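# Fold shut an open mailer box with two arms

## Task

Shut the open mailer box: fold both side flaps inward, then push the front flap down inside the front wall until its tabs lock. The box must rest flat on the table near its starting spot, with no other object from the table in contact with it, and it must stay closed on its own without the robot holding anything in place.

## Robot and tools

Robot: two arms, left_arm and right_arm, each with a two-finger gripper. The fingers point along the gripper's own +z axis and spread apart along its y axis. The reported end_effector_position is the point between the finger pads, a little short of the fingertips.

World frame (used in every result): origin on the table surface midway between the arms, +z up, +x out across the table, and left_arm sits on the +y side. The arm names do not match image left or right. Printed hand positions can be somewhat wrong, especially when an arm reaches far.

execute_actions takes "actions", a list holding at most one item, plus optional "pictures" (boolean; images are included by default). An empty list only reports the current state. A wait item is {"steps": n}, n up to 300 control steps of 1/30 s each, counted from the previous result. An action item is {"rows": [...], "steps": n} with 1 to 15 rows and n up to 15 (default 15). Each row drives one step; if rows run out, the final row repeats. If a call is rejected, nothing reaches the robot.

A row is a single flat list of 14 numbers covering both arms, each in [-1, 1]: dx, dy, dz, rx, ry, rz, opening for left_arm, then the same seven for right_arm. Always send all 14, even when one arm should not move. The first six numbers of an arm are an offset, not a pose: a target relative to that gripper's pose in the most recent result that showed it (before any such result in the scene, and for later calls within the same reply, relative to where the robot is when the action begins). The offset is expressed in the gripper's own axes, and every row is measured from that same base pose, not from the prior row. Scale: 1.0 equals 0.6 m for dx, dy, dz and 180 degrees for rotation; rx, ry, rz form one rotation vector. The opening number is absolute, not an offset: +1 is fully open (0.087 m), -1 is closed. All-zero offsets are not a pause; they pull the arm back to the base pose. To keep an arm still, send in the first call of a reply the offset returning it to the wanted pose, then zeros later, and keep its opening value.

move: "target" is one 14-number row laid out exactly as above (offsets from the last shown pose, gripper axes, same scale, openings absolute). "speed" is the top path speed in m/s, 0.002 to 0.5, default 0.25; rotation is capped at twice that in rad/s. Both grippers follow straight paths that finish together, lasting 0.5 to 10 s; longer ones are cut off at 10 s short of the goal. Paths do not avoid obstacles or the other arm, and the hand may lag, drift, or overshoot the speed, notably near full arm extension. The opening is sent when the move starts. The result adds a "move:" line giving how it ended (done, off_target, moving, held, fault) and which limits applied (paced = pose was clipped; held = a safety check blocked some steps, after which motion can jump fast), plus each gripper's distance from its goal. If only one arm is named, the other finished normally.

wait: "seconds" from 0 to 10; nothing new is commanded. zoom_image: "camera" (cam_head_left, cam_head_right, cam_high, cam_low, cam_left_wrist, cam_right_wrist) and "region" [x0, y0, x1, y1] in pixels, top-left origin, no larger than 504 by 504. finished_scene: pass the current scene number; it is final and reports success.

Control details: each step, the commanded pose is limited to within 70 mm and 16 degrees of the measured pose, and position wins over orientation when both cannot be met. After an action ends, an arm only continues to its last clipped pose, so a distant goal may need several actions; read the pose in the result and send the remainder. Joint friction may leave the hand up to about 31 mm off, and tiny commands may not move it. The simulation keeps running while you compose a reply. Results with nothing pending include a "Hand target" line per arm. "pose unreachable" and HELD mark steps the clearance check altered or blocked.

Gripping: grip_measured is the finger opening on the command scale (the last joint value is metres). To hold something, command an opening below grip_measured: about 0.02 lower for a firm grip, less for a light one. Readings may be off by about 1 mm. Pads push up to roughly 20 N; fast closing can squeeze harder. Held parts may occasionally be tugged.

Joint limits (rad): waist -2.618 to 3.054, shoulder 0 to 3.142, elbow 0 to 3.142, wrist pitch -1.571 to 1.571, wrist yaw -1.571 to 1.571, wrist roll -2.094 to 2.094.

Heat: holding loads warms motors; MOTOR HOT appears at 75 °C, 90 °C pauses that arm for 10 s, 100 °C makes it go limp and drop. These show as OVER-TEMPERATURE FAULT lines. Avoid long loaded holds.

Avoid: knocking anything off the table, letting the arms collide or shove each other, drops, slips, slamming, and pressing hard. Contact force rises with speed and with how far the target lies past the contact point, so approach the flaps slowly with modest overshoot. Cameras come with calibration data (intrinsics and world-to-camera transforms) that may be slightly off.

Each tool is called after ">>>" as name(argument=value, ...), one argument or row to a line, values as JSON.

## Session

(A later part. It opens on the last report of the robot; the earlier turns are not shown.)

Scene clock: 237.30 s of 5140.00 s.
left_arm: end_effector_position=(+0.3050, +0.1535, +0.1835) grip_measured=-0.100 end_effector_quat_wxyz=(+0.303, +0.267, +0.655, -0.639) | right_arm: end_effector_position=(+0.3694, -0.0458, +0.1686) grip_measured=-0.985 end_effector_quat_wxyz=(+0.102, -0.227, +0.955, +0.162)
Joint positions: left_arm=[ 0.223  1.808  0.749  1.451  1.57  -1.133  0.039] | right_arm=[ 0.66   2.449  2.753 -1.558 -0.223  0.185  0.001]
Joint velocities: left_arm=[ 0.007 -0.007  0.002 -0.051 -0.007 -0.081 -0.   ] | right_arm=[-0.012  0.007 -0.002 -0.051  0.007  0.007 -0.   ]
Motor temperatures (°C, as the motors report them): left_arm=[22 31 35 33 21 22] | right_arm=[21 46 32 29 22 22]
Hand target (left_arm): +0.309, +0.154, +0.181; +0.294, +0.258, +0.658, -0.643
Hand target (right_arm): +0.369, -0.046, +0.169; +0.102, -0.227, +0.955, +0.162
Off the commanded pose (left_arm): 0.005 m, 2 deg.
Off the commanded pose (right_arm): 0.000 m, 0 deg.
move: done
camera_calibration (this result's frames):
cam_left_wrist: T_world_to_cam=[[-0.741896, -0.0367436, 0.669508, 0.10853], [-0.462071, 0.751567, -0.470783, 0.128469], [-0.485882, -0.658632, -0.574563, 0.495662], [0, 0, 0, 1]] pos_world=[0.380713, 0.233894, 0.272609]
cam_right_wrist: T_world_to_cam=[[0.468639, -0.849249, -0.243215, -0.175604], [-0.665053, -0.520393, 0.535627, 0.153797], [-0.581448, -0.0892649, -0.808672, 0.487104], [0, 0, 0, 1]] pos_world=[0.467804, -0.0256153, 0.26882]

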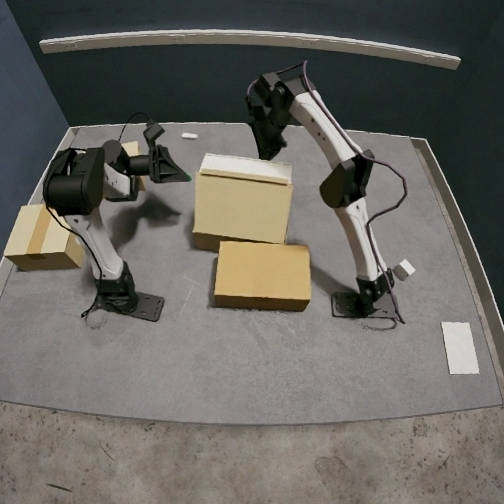

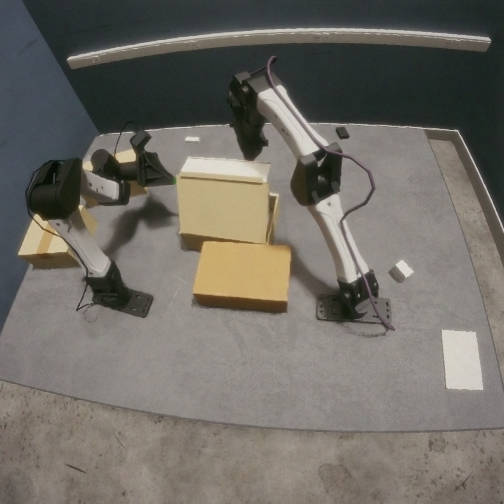

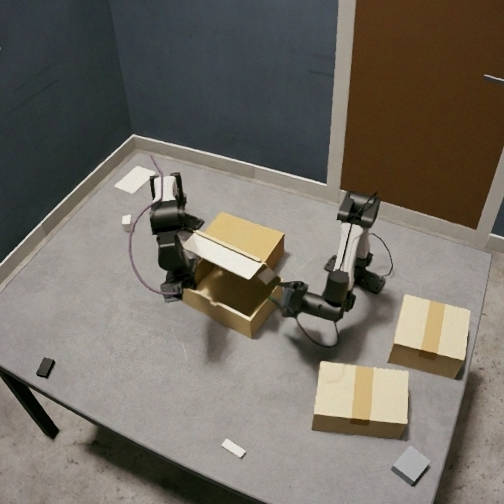

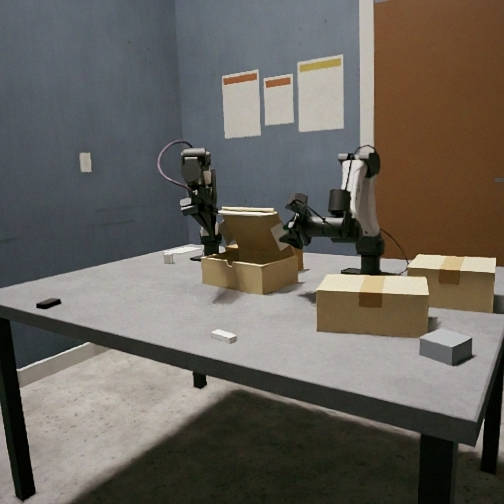

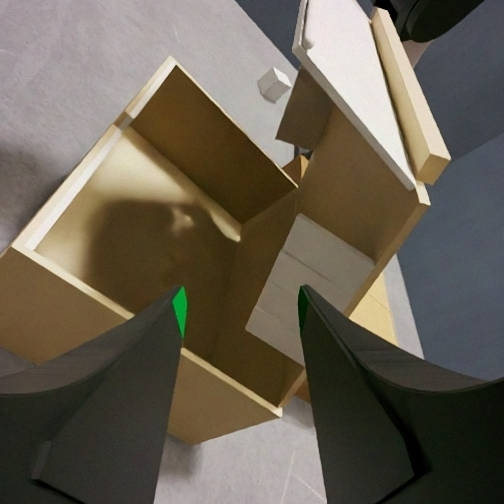

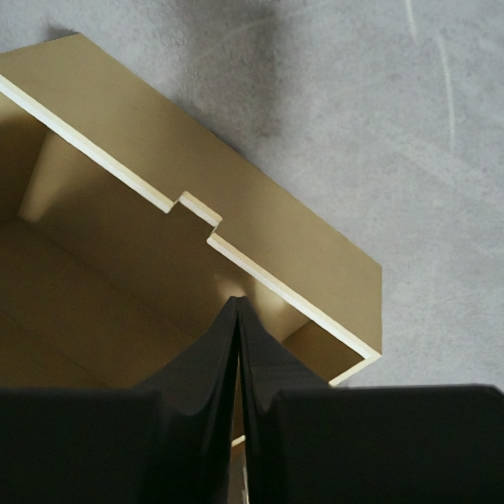

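>>> move(
  target=[-0.02,-0.085,0,0,0,0.17,-0.1, 0,0,0,0,0,0,-1],
  speed=0.08,
)

Scene clock: 242.80 s of 5140.00 s.
left_arm: end_effector_position=(+0.2810, +0.1522, +0.2314) grip_measured=-0.100 end_effector_quat_wxyz=(+0.460, +0.430, +0.561, -0.537) | right_arm: end_effector_position=(+0.3694, -0.0458, +0.1686) grip_measured=-0.985 end_effector_quat_wxyz=(+0.102, -0.227, +0.955, +0.162)
Joint positions: left_arm=[ 0.223  1.57   0.685  1.559  1.57  -0.883  0.039] | right_arm=[ 0.66   2.449  2.753 -1.558 -0.223  0.185  0.001]
Joint velocities: left_arm=[ 0.017  0.007 -0.017  0.051 -0.081 -0.007 -0.   ] | right_arm=[ 0.002  0.012 -0.007 -0.007  0.066  0.022  0.   ]
Motor temperatures (°C, as the motors report them): left_arm=[22 31 35 33 21 22] | right_arm=[21 46 32 29 22 22]
Hand target (left_arm): +0.277, +0.152, +0.228; +0.460, +0.430, +0.561, -0.537
Hand target (right_arm): +0.369, -0.046, +0.169; +0.102, -0.227, +0.955, +0.162
Off the commanded pose (left_arm): 0.007 m, 0 deg.
Off the commanded pose (right_arm): 0.000 m, 0 deg.
move: done
camera_calibration (this result's frames):
cam_left_wrist: T_world_to_cam=[[-0.978597, -0.049831, 0.199661, 0.235826], [-0.165368, 0.76789, -0.618868, 0.08932], [-0.122479, -0.63864, -0.759696, 0.448329], [0, 0, 0, 1]] pos_world=[0.30046, 0.229484, 0.348786]
cam_right_wrist: T_world_to_cam=[[0.468639, -0.849249, -0.243215, -0.175604], [-0.665053, -0.520393, 0.535627, 0.153797], [-0.581448, -0.0892649, -0.808672, 0.487104], [0, 0, 0, 1]] pos_world=[0.467804, -0.0256153, 0.26882]

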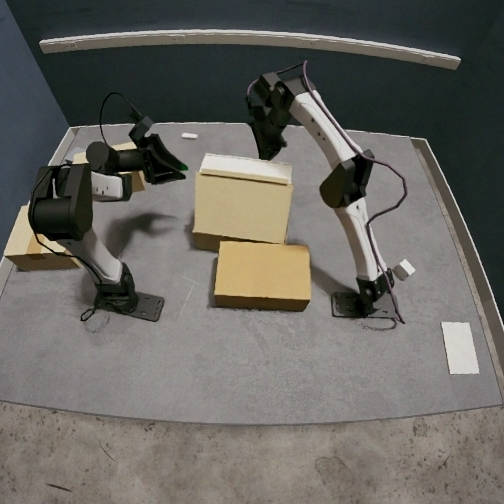

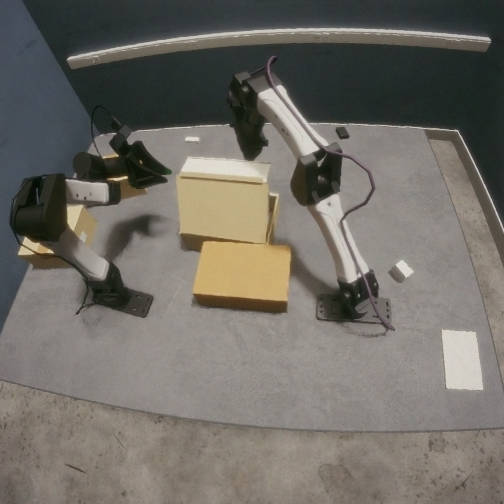

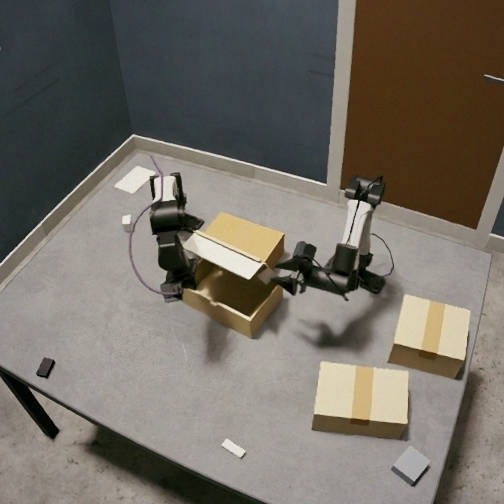

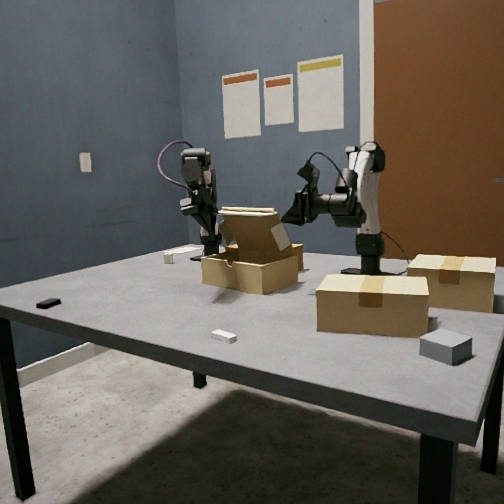

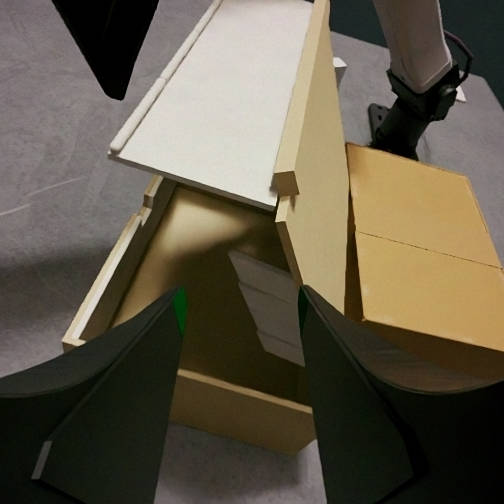

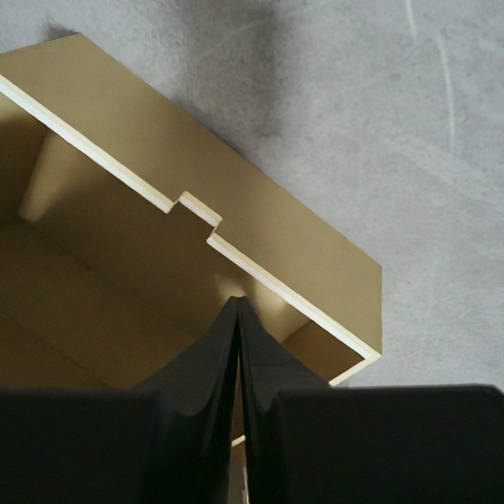

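>>> move(
  target=[0.03,-0.035,0,0,0,-0.07,-0.1, 0,0,0,0,0,0,-1],
  speed=0.08,
)

Scene clock: 245.80 s of 5140.00 s.
left_arm: end_effector_position=(+0.2615, +0.1511, +0.2225) grip_measured=-0.100 end_effector_quat_wxyz=(+0.408, +0.375, +0.599, -0.578) | right_arm: end_effector_position=(+0.3694, -0.0458, +0.1686) grip_measured=-0.985 end_effector_quat_wxyz=(+0.102, -0.227, +0.955, +0.162)
Joint positions: left_arm=[ 0.223  1.542  0.614  1.559  1.57  -1.029  0.039] | right_arm=[ 0.66   2.449  2.753 -1.558 -0.223  0.185  0.001]
Joint velocities: left_arm=[-0.012 -0.007 -0.022 -0.081  0.022 -0.022 -0.   ] | right_arm=[-0.002  0.022  0.002 -0.11  -0.066 -0.037 -0.   ]
Motor temperatures (°C, as the motors report them): left_arm=[22 31 34 32 21 22] | right_arm=[21 46 32 29 22 22]
Hand target (left_arm): +0.257, +0.151, +0.219; +0.399, +0.366, +0.605, -0.584
Hand target (right_arm): +0.369, -0.046, +0.169; +0.102, -0.227, +0.955, +0.162
Off the commanded pose (left_arm): 0.006 m, 2 deg.
Off the commanded pose (right_arm): 0.000 m, 0 deg.
move: done
camera_calibration (this result's frames):
cam_left_wrist: T_world_to_cam=[[-0.923632, -0.0469597, 0.380393, 0.16344], [-0.279599, 0.761391, -0.5849, 0.104715], [-0.262161, -0.646589, -0.716375, 0.466573], [0, 0, 0, 1]] pos_world=[0.302554, 0.229628, 0.333318]
cam_right_wrist: T_world_to_cam=[[0.468639, -0.849249, -0.243215, -0.175604], [-0.665053, -0.520393, 0.535627, 0.153797], [-0.581448, -0.0892649, -0.808672, 0.487104], [0, 0, 0, 1]] pos_world=[0.467804, -0.0256153, 0.26882]

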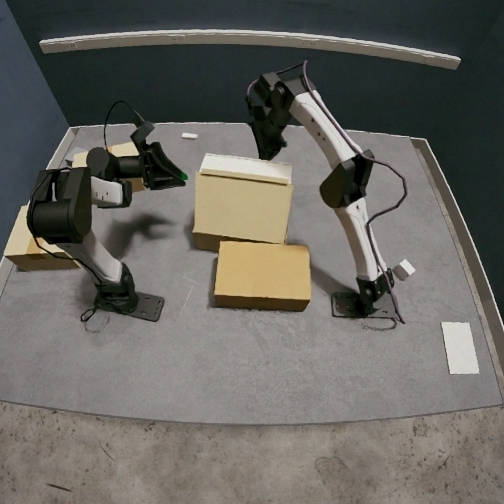

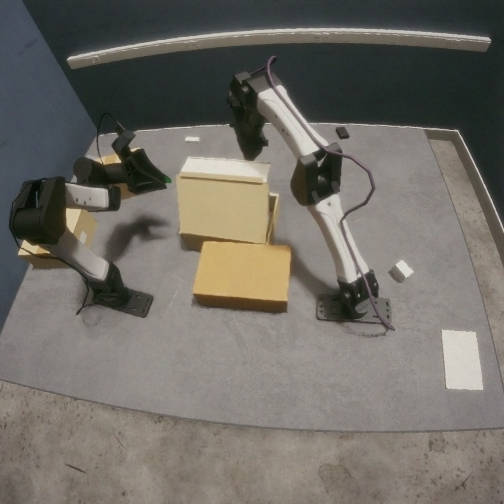

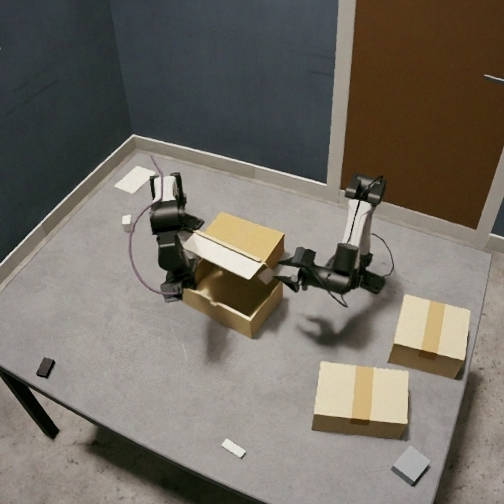

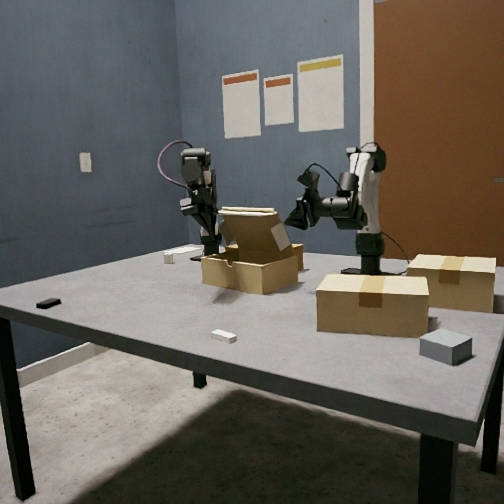

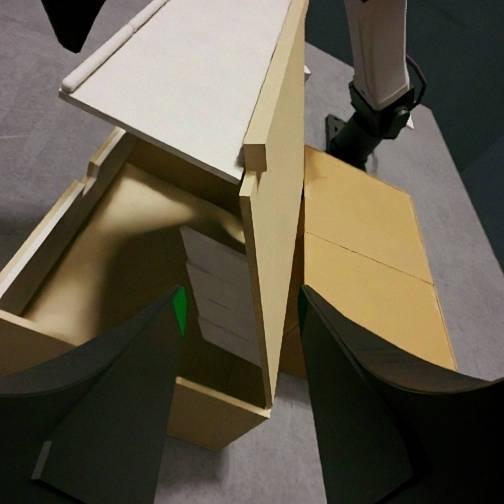

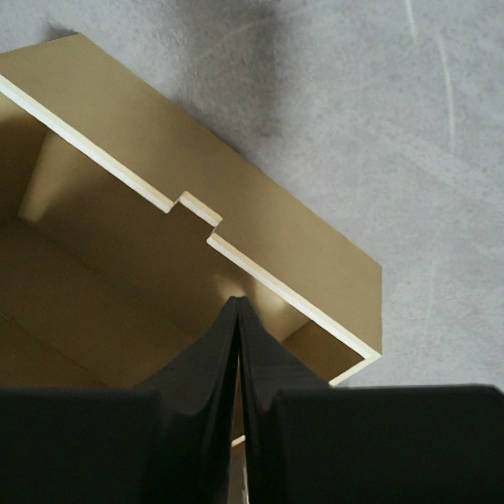

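Aligned. Advance 3 cm.

>>> move(
  target=[0,0,0.05,0,0,-0.02,-0.1, 0,0,0,0,0,0,-1],
  speed=0.05,
)

Scene clock: 248.07 s of 5140.00 s.
left_arm: end_effector_position=(+0.2620, +0.1238, +0.2223) grip_measured=-0.100 end_effector_quat_wxyz=(+0.395, +0.356, +0.595, -0.602) | right_arm: end_effector_position=(+0.3694, -0.0458, +0.1686) grip_measured=-0.985 end_effector_quat_wxyz=(+0.102, -0.227, +0.955, +0.162)
Joint positions: left_arm=[ 0.126  1.515  0.614  1.329  1.478 -0.878  0.039] | right_arm=[ 0.66   2.449  2.753 -1.558 -0.223  0.185  0.001]
Joint velocities: left_arm=[ 0.002 -0.139 -0.007 -0.359 -0.022  0.3   -0.001] | right_arm=[-0.007 -0.002  0.007  0.022 -0.007  0.022  0.001]
Motor temperatures (°C, as the motors report them): left_arm=[22 31 34 32 21 22] | right_arm=[21 46 32 29 22 22]
Hand target (left_arm): +0.263, +0.121, +0.224; +0.392, +0.353, +0.597, -0.604
Hand target (right_arm): +0.369, -0.046, +0.169; +0.102, -0.227, +0.955, +0.162
Off the commanded pose (left_arm): 0.003 m, 2 deg.
Off the commanded pose (right_arm): 0.000 m, 0 deg.
move: done
camera_calibration (this result's frames):
cam_left_wrist: T_world_to_cam=[[-0.903215, -0.0176825, 0.428824, 0.142963], [-0.299542, 0.741533, -0.600337, 0.136597], [-0.307371, -0.670684, -0.67506, 0.454597], [0, 0, 0, 1]] pos_world=[0.309773, 0.206128, 0.327578]
cam_right_wrist: T_world_to_cam=[[0.468639, -0.849249, -0.243215, -0.175604], [-0.665053, -0.520393, 0.535627, 0.153797], [-0.581448, -0.0892649, -0.808672, 0.487104], [0, 0, 0, 1]] pos_world=[0.467804, -0.0256153, 0.26882]

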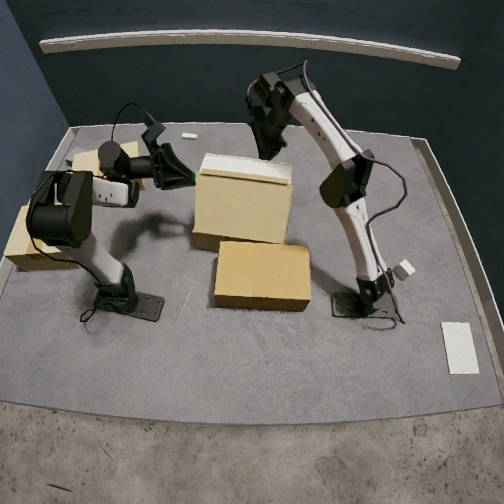

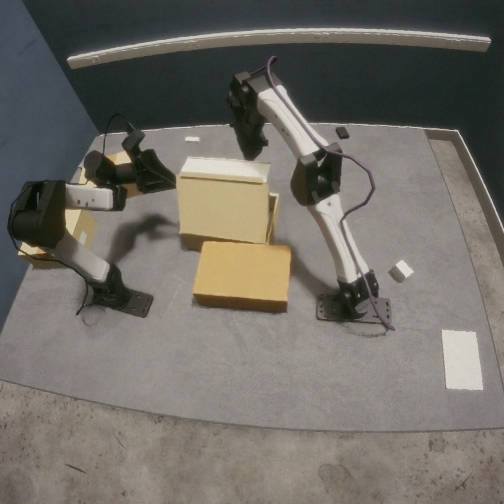

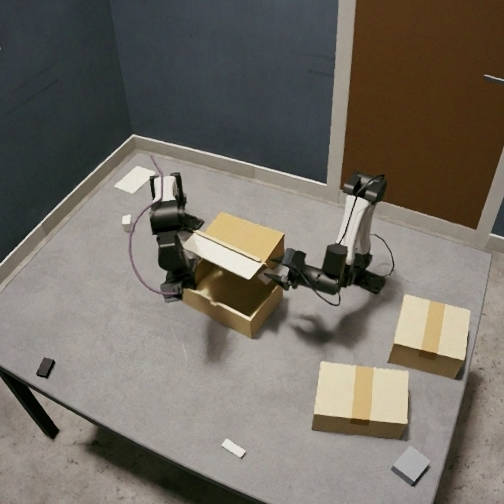

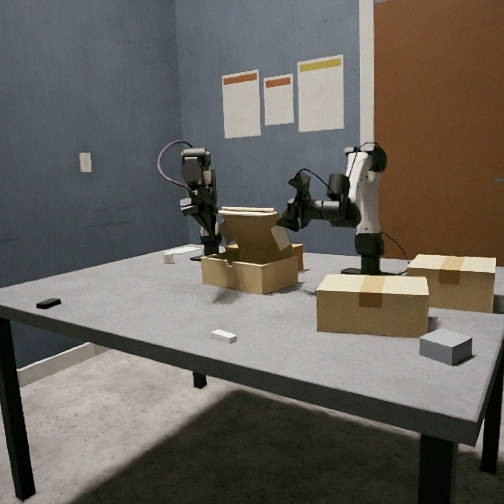

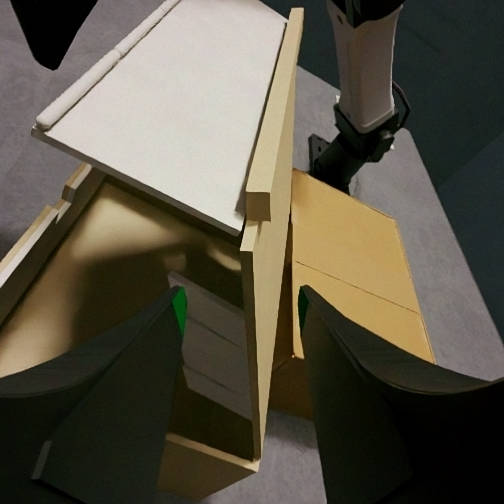

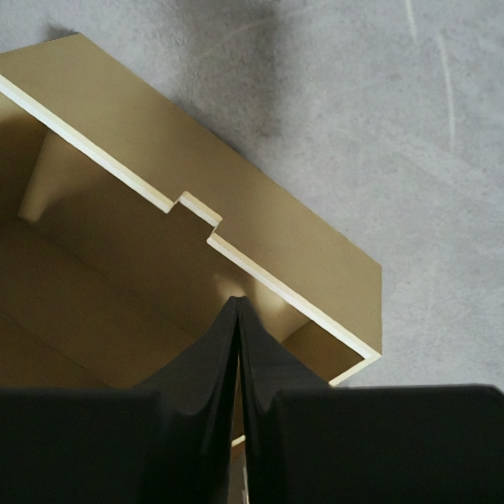

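>>> move(
  target=[0,0,0.04,0,0,0,-0.1, 0,0,0,0,0,0,-1],
  speed=0.05,
)

>>> move(
  target=[0,0,0,0,0,0,-0.93, 0,0,0,0,0,0,-1],
)

Scene clock: 250.10 s of 5140.00 s.
left_arm: end_effector_position=(+0.2605, +0.1026, +0.2190) grip_measured=-0.100 end_effector_quat_wxyz=(+0.395, +0.354, +0.593, -0.607) | right_arm: end_effector_position=(+0.3694, -0.0458, +0.1686) grip_measured=-0.985 end_effector_quat_wxyz=(+0.102, -0.227, +0.955, +0.162)
Joint positions: left_arm=[ 0.049  1.492  0.614  1.171  1.406 -0.746  0.039] | right_arm=[ 0.66   2.449  2.753 -1.558 -0.223  0.185  0.001]
Joint velocities: left_arm=[ 0.002  0.002  0.002 -0.154 -0.022  0.081  0.001] | right_arm=[ 0.022  0.002  0.002 -0.037  0.007 -0.007 -0.   ]
Motor temperatures (°C, as the motors report them): left_arm=[22 31 34 32 21 22] | right_arm=[21 47 32 29 22 22]
Hand target (left_arm): +0.263, +0.100, +0.224; +0.396, +0.354, +0.592, -0.606
Hand target (right_arm): +0.369, -0.046, +0.169; +0.102, -0.227, +0.955, +0.162
Off the commanded pose (left_arm): 0.006 m, 1 deg.
Off the commanded pose (right_arm): 0.000 m, 0 deg.
move: done
camera_calibration (this result's frames):
cam_left_wrist: T_world_to_cam=[[-0.901516, -0.0105728, 0.432616, 0.140688], [-0.299473, 0.736895, -0.606054, 0.151594], [-0.312385, -0.675924, -0.667489, 0.43784], [0, 0, 0, 1]] pos_world=[0.309006, 0.185725, 0.323264]
cam_right_wrist: T_world_to_cam=[[0.468639, -0.849249, -0.243215, -0.175604], [-0.665053, -0.520393, 0.535627, 0.153797], [-0.581448, -0.0892649, -0.808672, 0.487104], [0, 0, 0, 1]] pos_world=[0.467804, -0.0256153, 0.26882]

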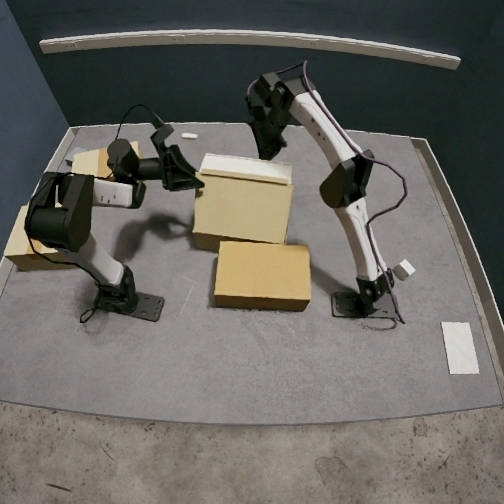

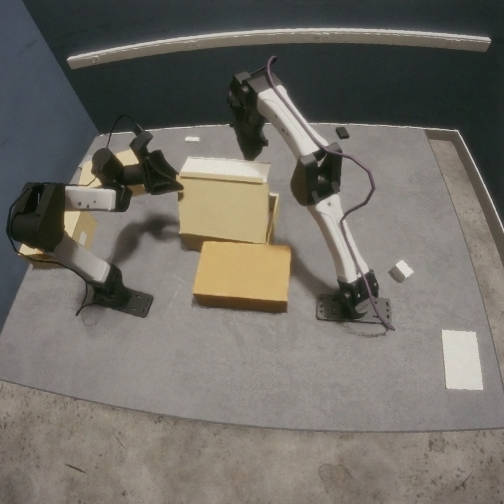

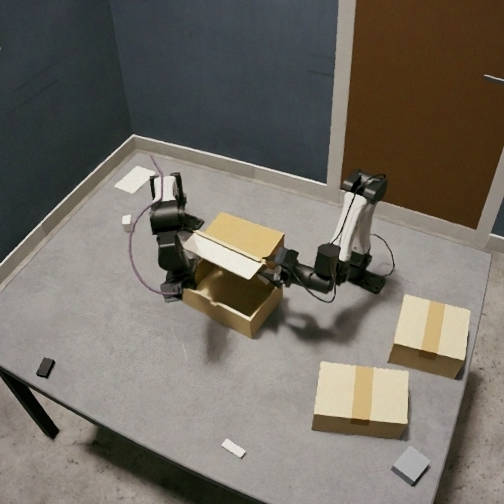

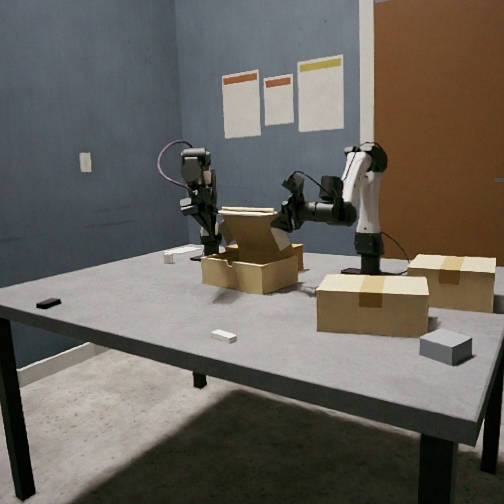

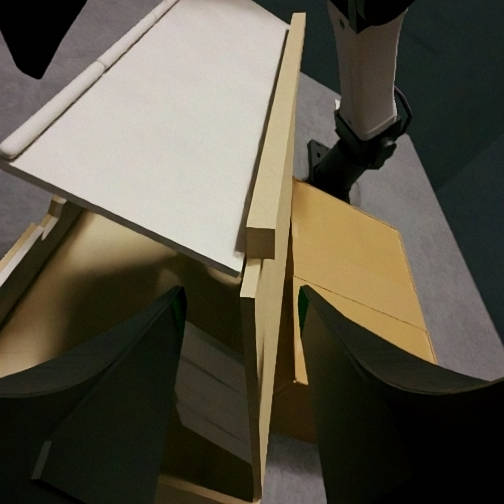

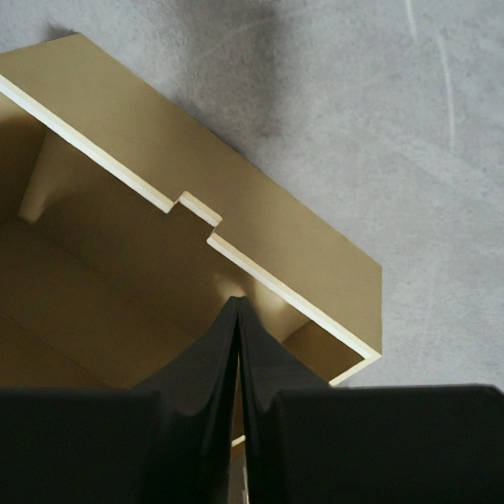

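Scene clock: 250.63 s of 5140.00 s.
left_arm: end_effector_position=(+0.2596, +0.1026, +0.2196) grip_measured=-0.922 end_effector_quat_wxyz=(+0.385, +0.344, +0.598, -0.613) | right_arm: end_effector_position=(+0.3694, -0.0458, +0.1686) grip_measured=-0.985 end_effector_quat_wxyz=(+0.102, -0.227, +0.955, +0.162)
Joint positions: left_arm=[ 0.049  1.492  0.614  1.17   1.405 -0.777  0.003] | right_arm=[ 0.66   2.449  2.753 -1.558 -0.223  0.185  0.001]
Joint velocities: left_arm=[-0.017  0.007  0.012  0.007 -0.007 -0.022  0.001] | right_arm=[ 0.012  0.007  0.007 -0.037 -0.081 -0.007 -0.001]
Motor temperatures (°C, as the motors report them): left_arm=[22 31 34 32 21 22] | right_arm=[21 47 32 29 22 22]
Hand target (left_arm): +0.261, +0.103, +0.219; +0.395, +0.353, +0.592, -0.607
Hand target (right_arm): +0.369, -0.046, +0.169; +0.102, -0.227, +0.955, +0.162
Off the commanded pose (left_arm): 0.001 m, 2 deg.
Off the commanded pose (right_arm): 0.000 m, 0 deg.
move: done
camera_calibration (this result's frames):
cam_left_wrist: T_world_to_cam=[[-0.887209, -0.00955837, 0.461268, 0.129447], [-0.318447, 0.736127, -0.597251, 0.15476], [-0.333843, -0.676776, -0.656142, 0.441068], [0, 0, 0, 1]] pos_world=[0.311377, 0.185819, 0.322125]
cam_right_wrist: T_world_to_cam=[[0.468639, -0.849249, -0.243215, -0.175604], [-0.665053, -0.520393, 0.535627, 0.153797], [-0.581448, -0.0892649, -0.808672, 0.487104], [0, 0, 0, 1]] pos_world=[0.467804, -0.0256153, 0.26882]

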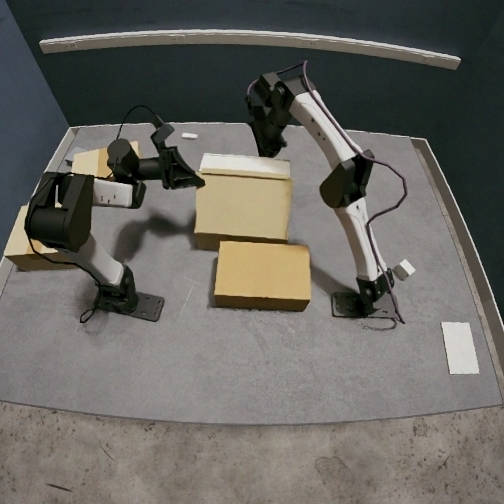

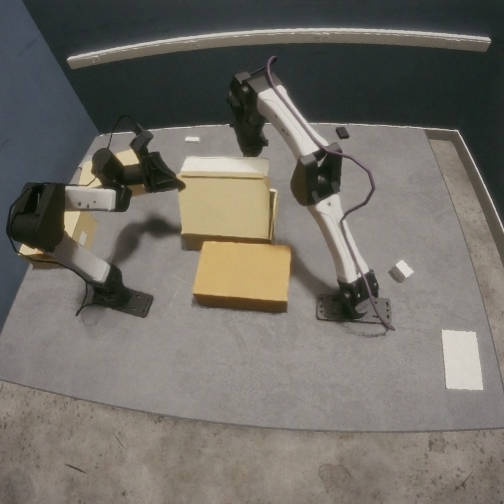

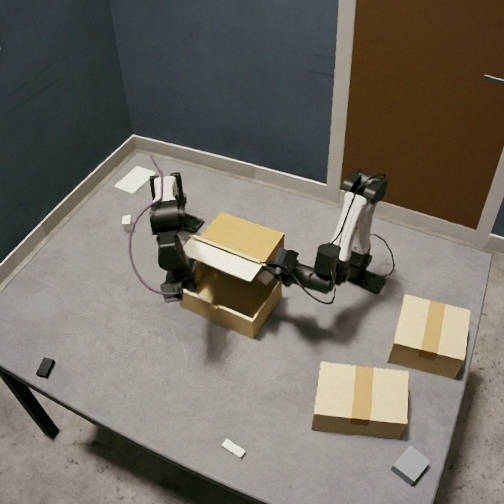

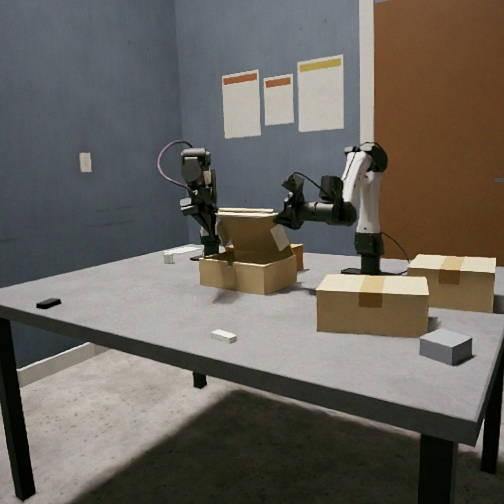

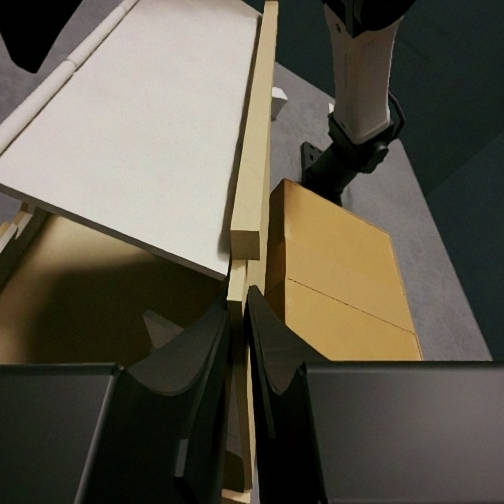

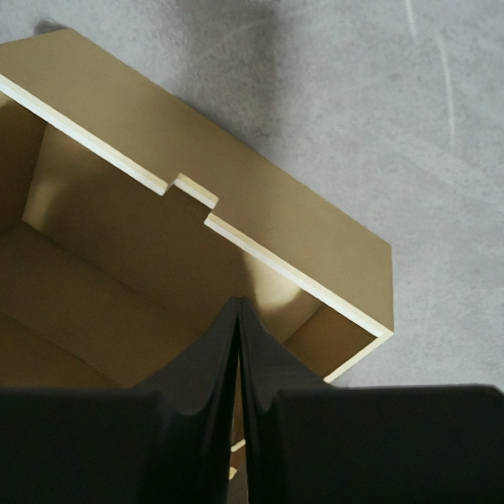

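>>> move(
  target=[0,0,0,0,0,0,-0.94, -0.051,0.044,-0.169,0,0,0,-1],
  speed=0.12,
)

>>> move(
  target=[0,0,0,0,0,0,-0.94, 0.051,0.027,-0.008,0,0,0,-1],
  speed=0.1,
)

Scene clock: 254.63 s of 5140.00 s.
left_arm: end_effector_position=(+0.2590, +0.1026, +0.2199) grip_measured=-0.930 end_effector_quat_wxyz=(+0.381, +0.339, +0.601, -0.616) | right_arm: end_effector_position=(+0.3661, -0.0484, +0.2608) grip_measured=-0.985 end_effector_quat_wxyz=(+0.206, -0.206, +0.932, +0.217)
Joint positions: left_arm=[ 0.049  1.492  0.614  1.17   1.405 -0.793  0.003] | right_arm=[ 0.65   2.297  2.83  -1.54  -0.237  0.239  0.001]
Joint velocities: left_arm=[-0.017 -0.002  0.012 -0.007 -0.022 -0.007 -0.   ] | right_arm=[-0.002 -0.007  0.002  0.022 -0.022  0.051 -0.   ]
Motor temperatures (°C, as the motors report them): left_arm=[22 31 34 32 21 22] | right_arm=[21 47 32 29 22 22]
Hand target (left_arm): +0.260, +0.103, +0.220; +0.385, +0.344, +0.598, -0.613
Hand target (right_arm): +0.370, -0.048, +0.276; +0.229, -0.200, +0.924, +0.231
Off the commanded pose (left_arm): 0.001 m, 1 deg.
Off the commanded pose (right_arm): 0.018 m, 14 deg.
elbow stopped short (right arm): the move would have taken joint 3 (elbow) straighter than the controller allows; a more bent joint 3 avoids this.
move: off_target (right_arm)
camera_calibration (this result's frames):
cam_left_wrist: T_world_to_cam=[[-0.879908, -0.00860388, 0.475067, 0.123772], [-0.327185, 0.735993, -0.592676, 0.156039], [-0.344546, -0.676935, -0.650421, 0.442604], [0, 0, 0, 1]] pos_world=[0.31246, 0.185835, 0.32156]
cam_right_wrist: T_world_to_cam=[[0.472023, -0.829178, -0.299431, -0.139456], [-0.767541, -0.553613, 0.323101, 0.1922], [-0.433677, 0.077314, -0.897745, 0.536641], [0, 0, 0, 1]] pos_world=[0.446077, -0.0507198, 0.377909]

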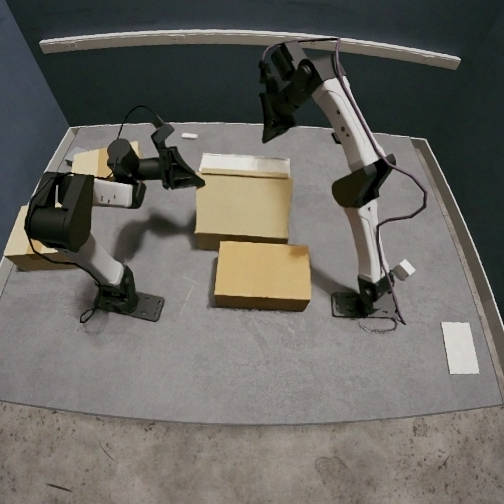

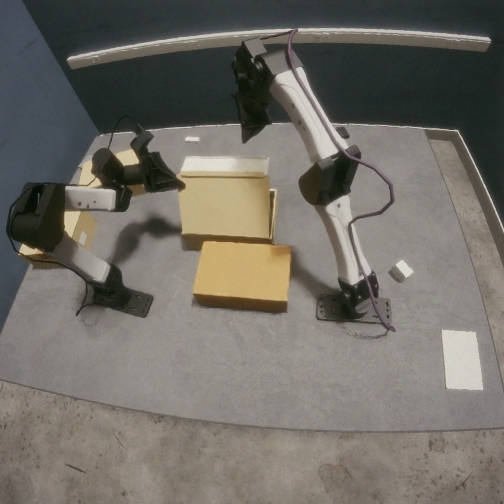

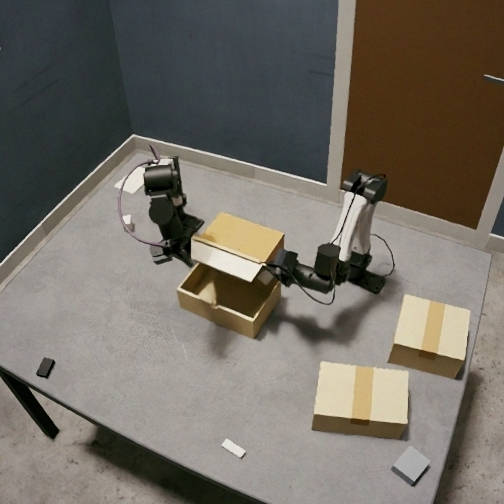

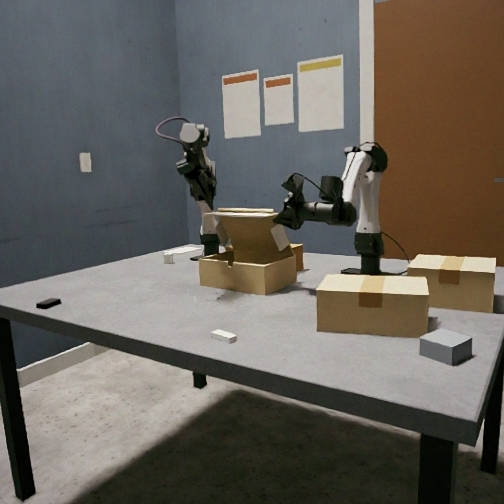

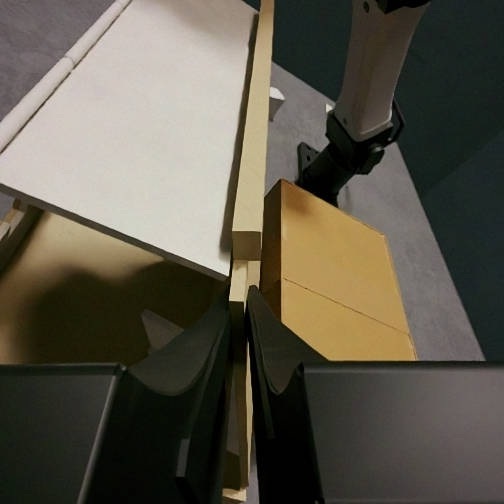

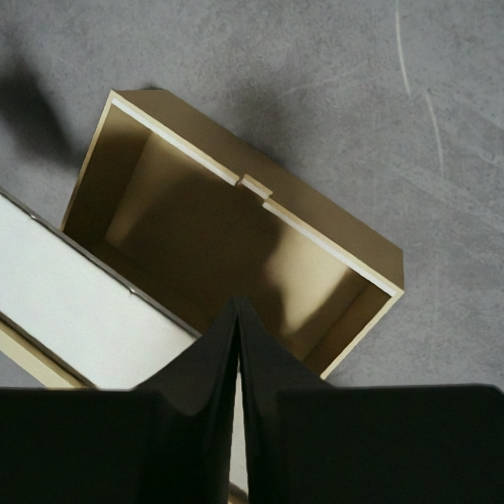

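Scene clock: 255.77 s of 5140.00 s.
left_arm: end_effector_position=(+0.2573, +0.1027, +0.2200) grip_measured=-0.933 end_effector_quat_wxyz=(+0.376, +0.340, +0.601, -0.618) | right_arm: end_effector_position=(+0.3338, -0.0498, +0.2491) grip_measured=-0.985 end_effector_quat_wxyz=(+0.196, -0.207, +0.935, +0.210)
Joint positions: left_arm=[ 0.049  1.492  0.614  1.174  1.413 -0.803  0.003] | right_arm=[ 0.696  2.025  2.311 -1.309 -0.209  0.275  0.001]
Joint velocities: left_arm=[-0.012 -0.012 -0.002  0.051 -0.022 -0.051 -0.001] | right_arm=[ 0.017  0.007  0.002 -0.051 -0.022  0.037 -0.   ]
Motor temperatures (°C, as the motors report them): left_arm=[22 31 34 32 21 22] | right_arm=[21 47 32 29 22 22]
Hand target (left_arm): +0.259, +0.103, +0.220; +0.381, +0.339, +0.601, -0.616
Hand target (right_arm): +0.331, -0.047, +0.254; +0.205, -0.206, +0.932, +0.216
Off the commanded pose (left_arm): 0.002 m, 1 deg.
Off the commanded pose (right_arm): 0.007 m, 1 deg.
move: done
camera_calibration (this result's frames):
cam_left_wrist: T_world_to_cam=[[-0.877164, -0.00217759, 0.480187, 0.119754], [-0.324638, 0.739529, -0.589667, 0.153735], [-0.353828, -0.673121, -0.649395, 0.443958], [0, 0, 0, 1]] pos_world=[0.312037, 0.185407, 0.321452]
cam_right_wrist: T_world_to_cam=[[0.467913, -0.833829, -0.292893, -0.129347], [-0.761197, -0.548627, 0.345816, 0.162853], [-0.44904, 0.0611369, -0.891418, 0.514967], [0, 0, 0, 1]] pos_world=[0.415727, -0.0499915, 0.364849]

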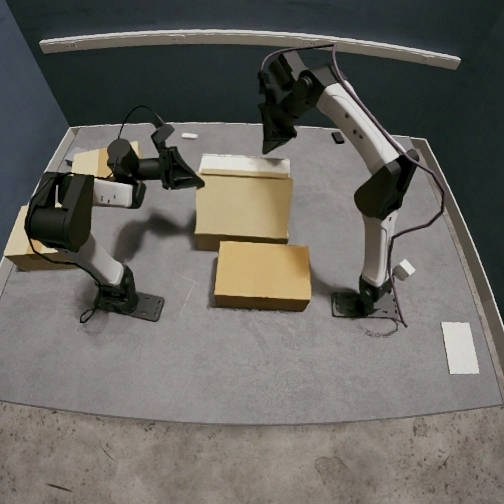

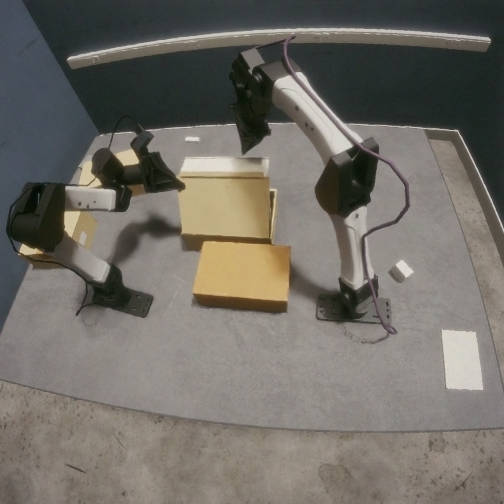

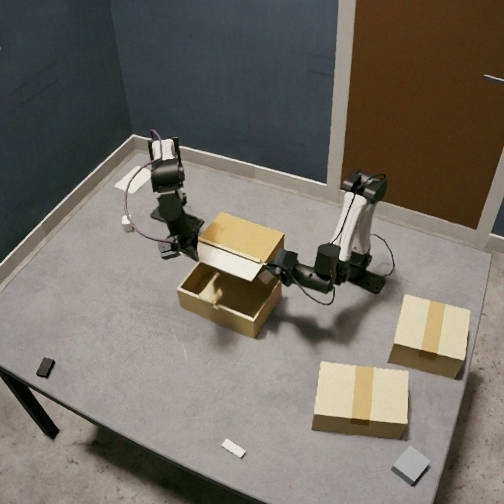

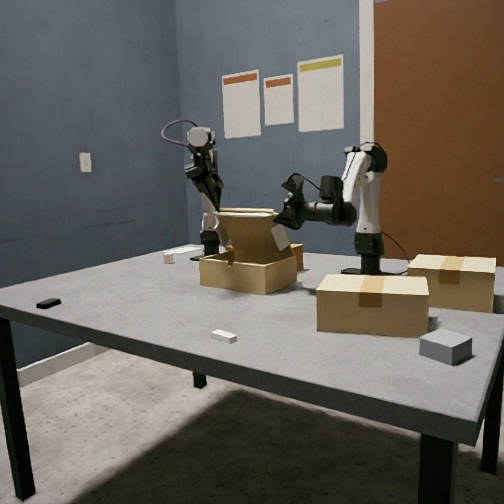

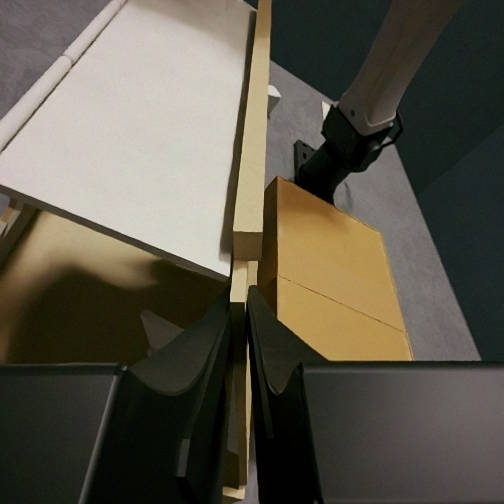

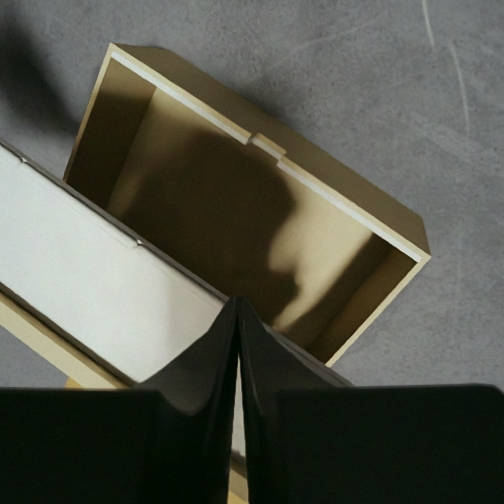

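>>> move(
  target=[0,0,0,0,0,0,-0.94, 0.027,0.033,-0.042,0,0.07,0,-1],
  speed=0.08,
)

Scene clock: 262.67 s of 5140.00 s.
left_arm: end_effector_position=(+0.2572, +0.1027, +0.2200) grip_measured=-0.934 end_effector_quat_wxyz=(+0.375, +0.339, +0.602, -0.618) | right_arm: end_effector_position=(+0.3155, -0.0475, +0.2612) grip_measured=-0.985 end_effector_quat_wxyz=(+0.148, -0.214, +0.941, +0.216)
Joint positions: left_arm=[ 0.049  1.492  0.614  1.174  1.413 -0.806  0.003] | right_arm=[ 0.707  2.164  2.62  -1.559 -0.259  0.276  0.001]
Joint velocities: left_arm=[-0.012 -0.002  0.007 -0.022  0.051 -0.022  0.001] | right_arm=[-0.002 -0.002  0.002 -0.051 -0.037 -0.066 -0.   ]
Motor temperatures (°C, as the motors report them): left_arm=[22 31 34 32 21 22] | right_arm=[21 46 32 29 22 22]
Hand target (left_arm): +0.257, +0.103, +0.220; +0.376, +0.340, +0.601, -0.618
Hand target (right_arm): +0.304, -0.050, +0.269; +0.144, -0.216, +0.940, +0.220
Off the commanded pose (left_arm): 0.000 m, 0 deg.
Off the commanded pose (right_arm): 0.014 m, 8 deg.
joint sent to its limit (right arm) — the command would take joint 4 (wrist pitch) past its lower limit, so that joint was sent only as far as its limit.
After step 90, 2.27 s passed at rest.
move: off_target (right_arm)
camera_calibration (this result's frames):
cam_left_wrist: T_world_to_cam=[[-0.875697, -0.00200684, 0.482857, 0.118644], [-0.326329, 0.739517, -0.588748, 0.15397], [-0.3559, -0.673135, -0.648247, 0.44424], [0, 0, 0, 1]] pos_world=[0.312246, 0.185408, 0.321339]
cam_right_wrist: T_world_to_cam=[[0.468555, -0.822362, -0.322765, -0.107159], [-0.707453, -0.568101, 0.420443, 0.108643], [-0.529119, 0.0313405, -0.847969, 0.529951], [0, 0, 0, 1]] pos_world=[0.407477, -0.0430126, 0.369116]

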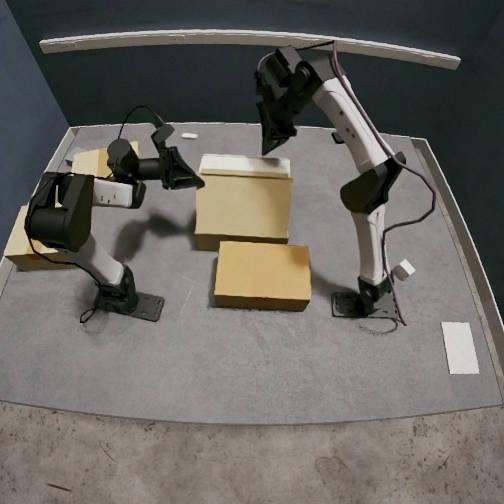

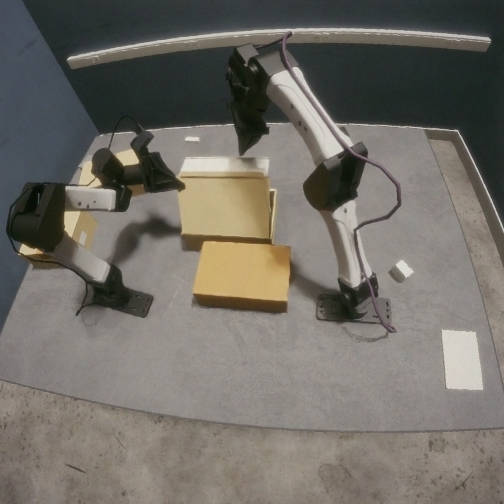

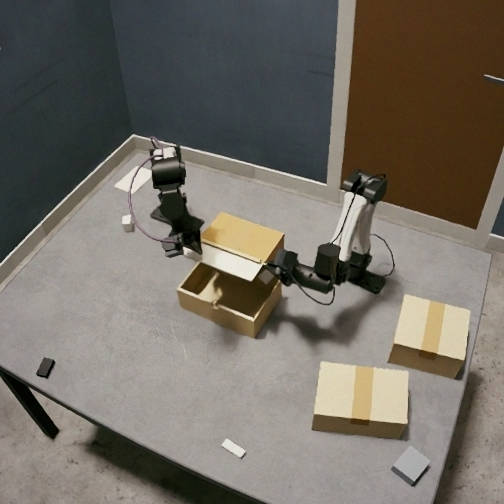

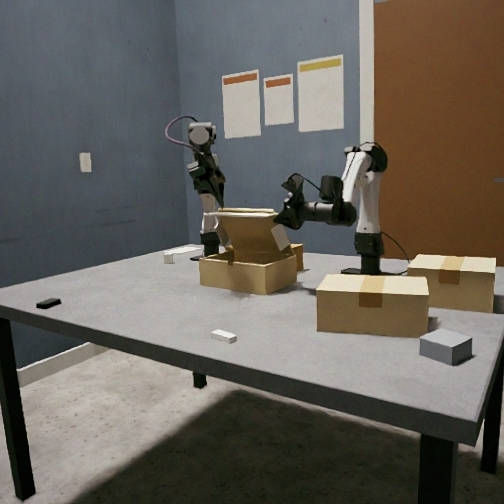

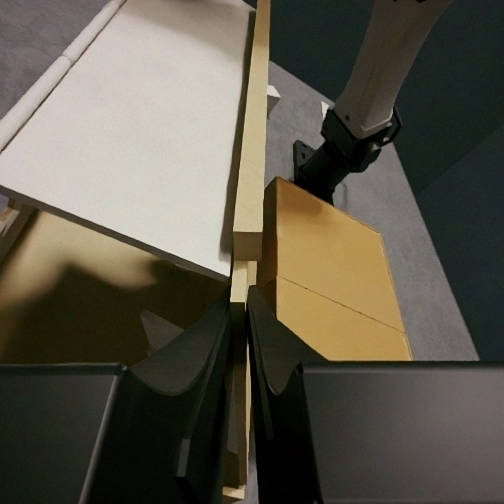

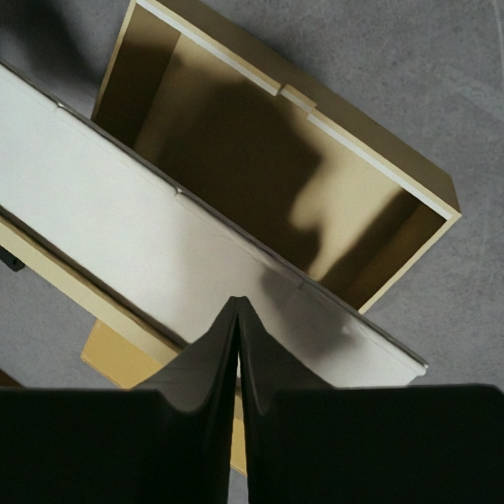

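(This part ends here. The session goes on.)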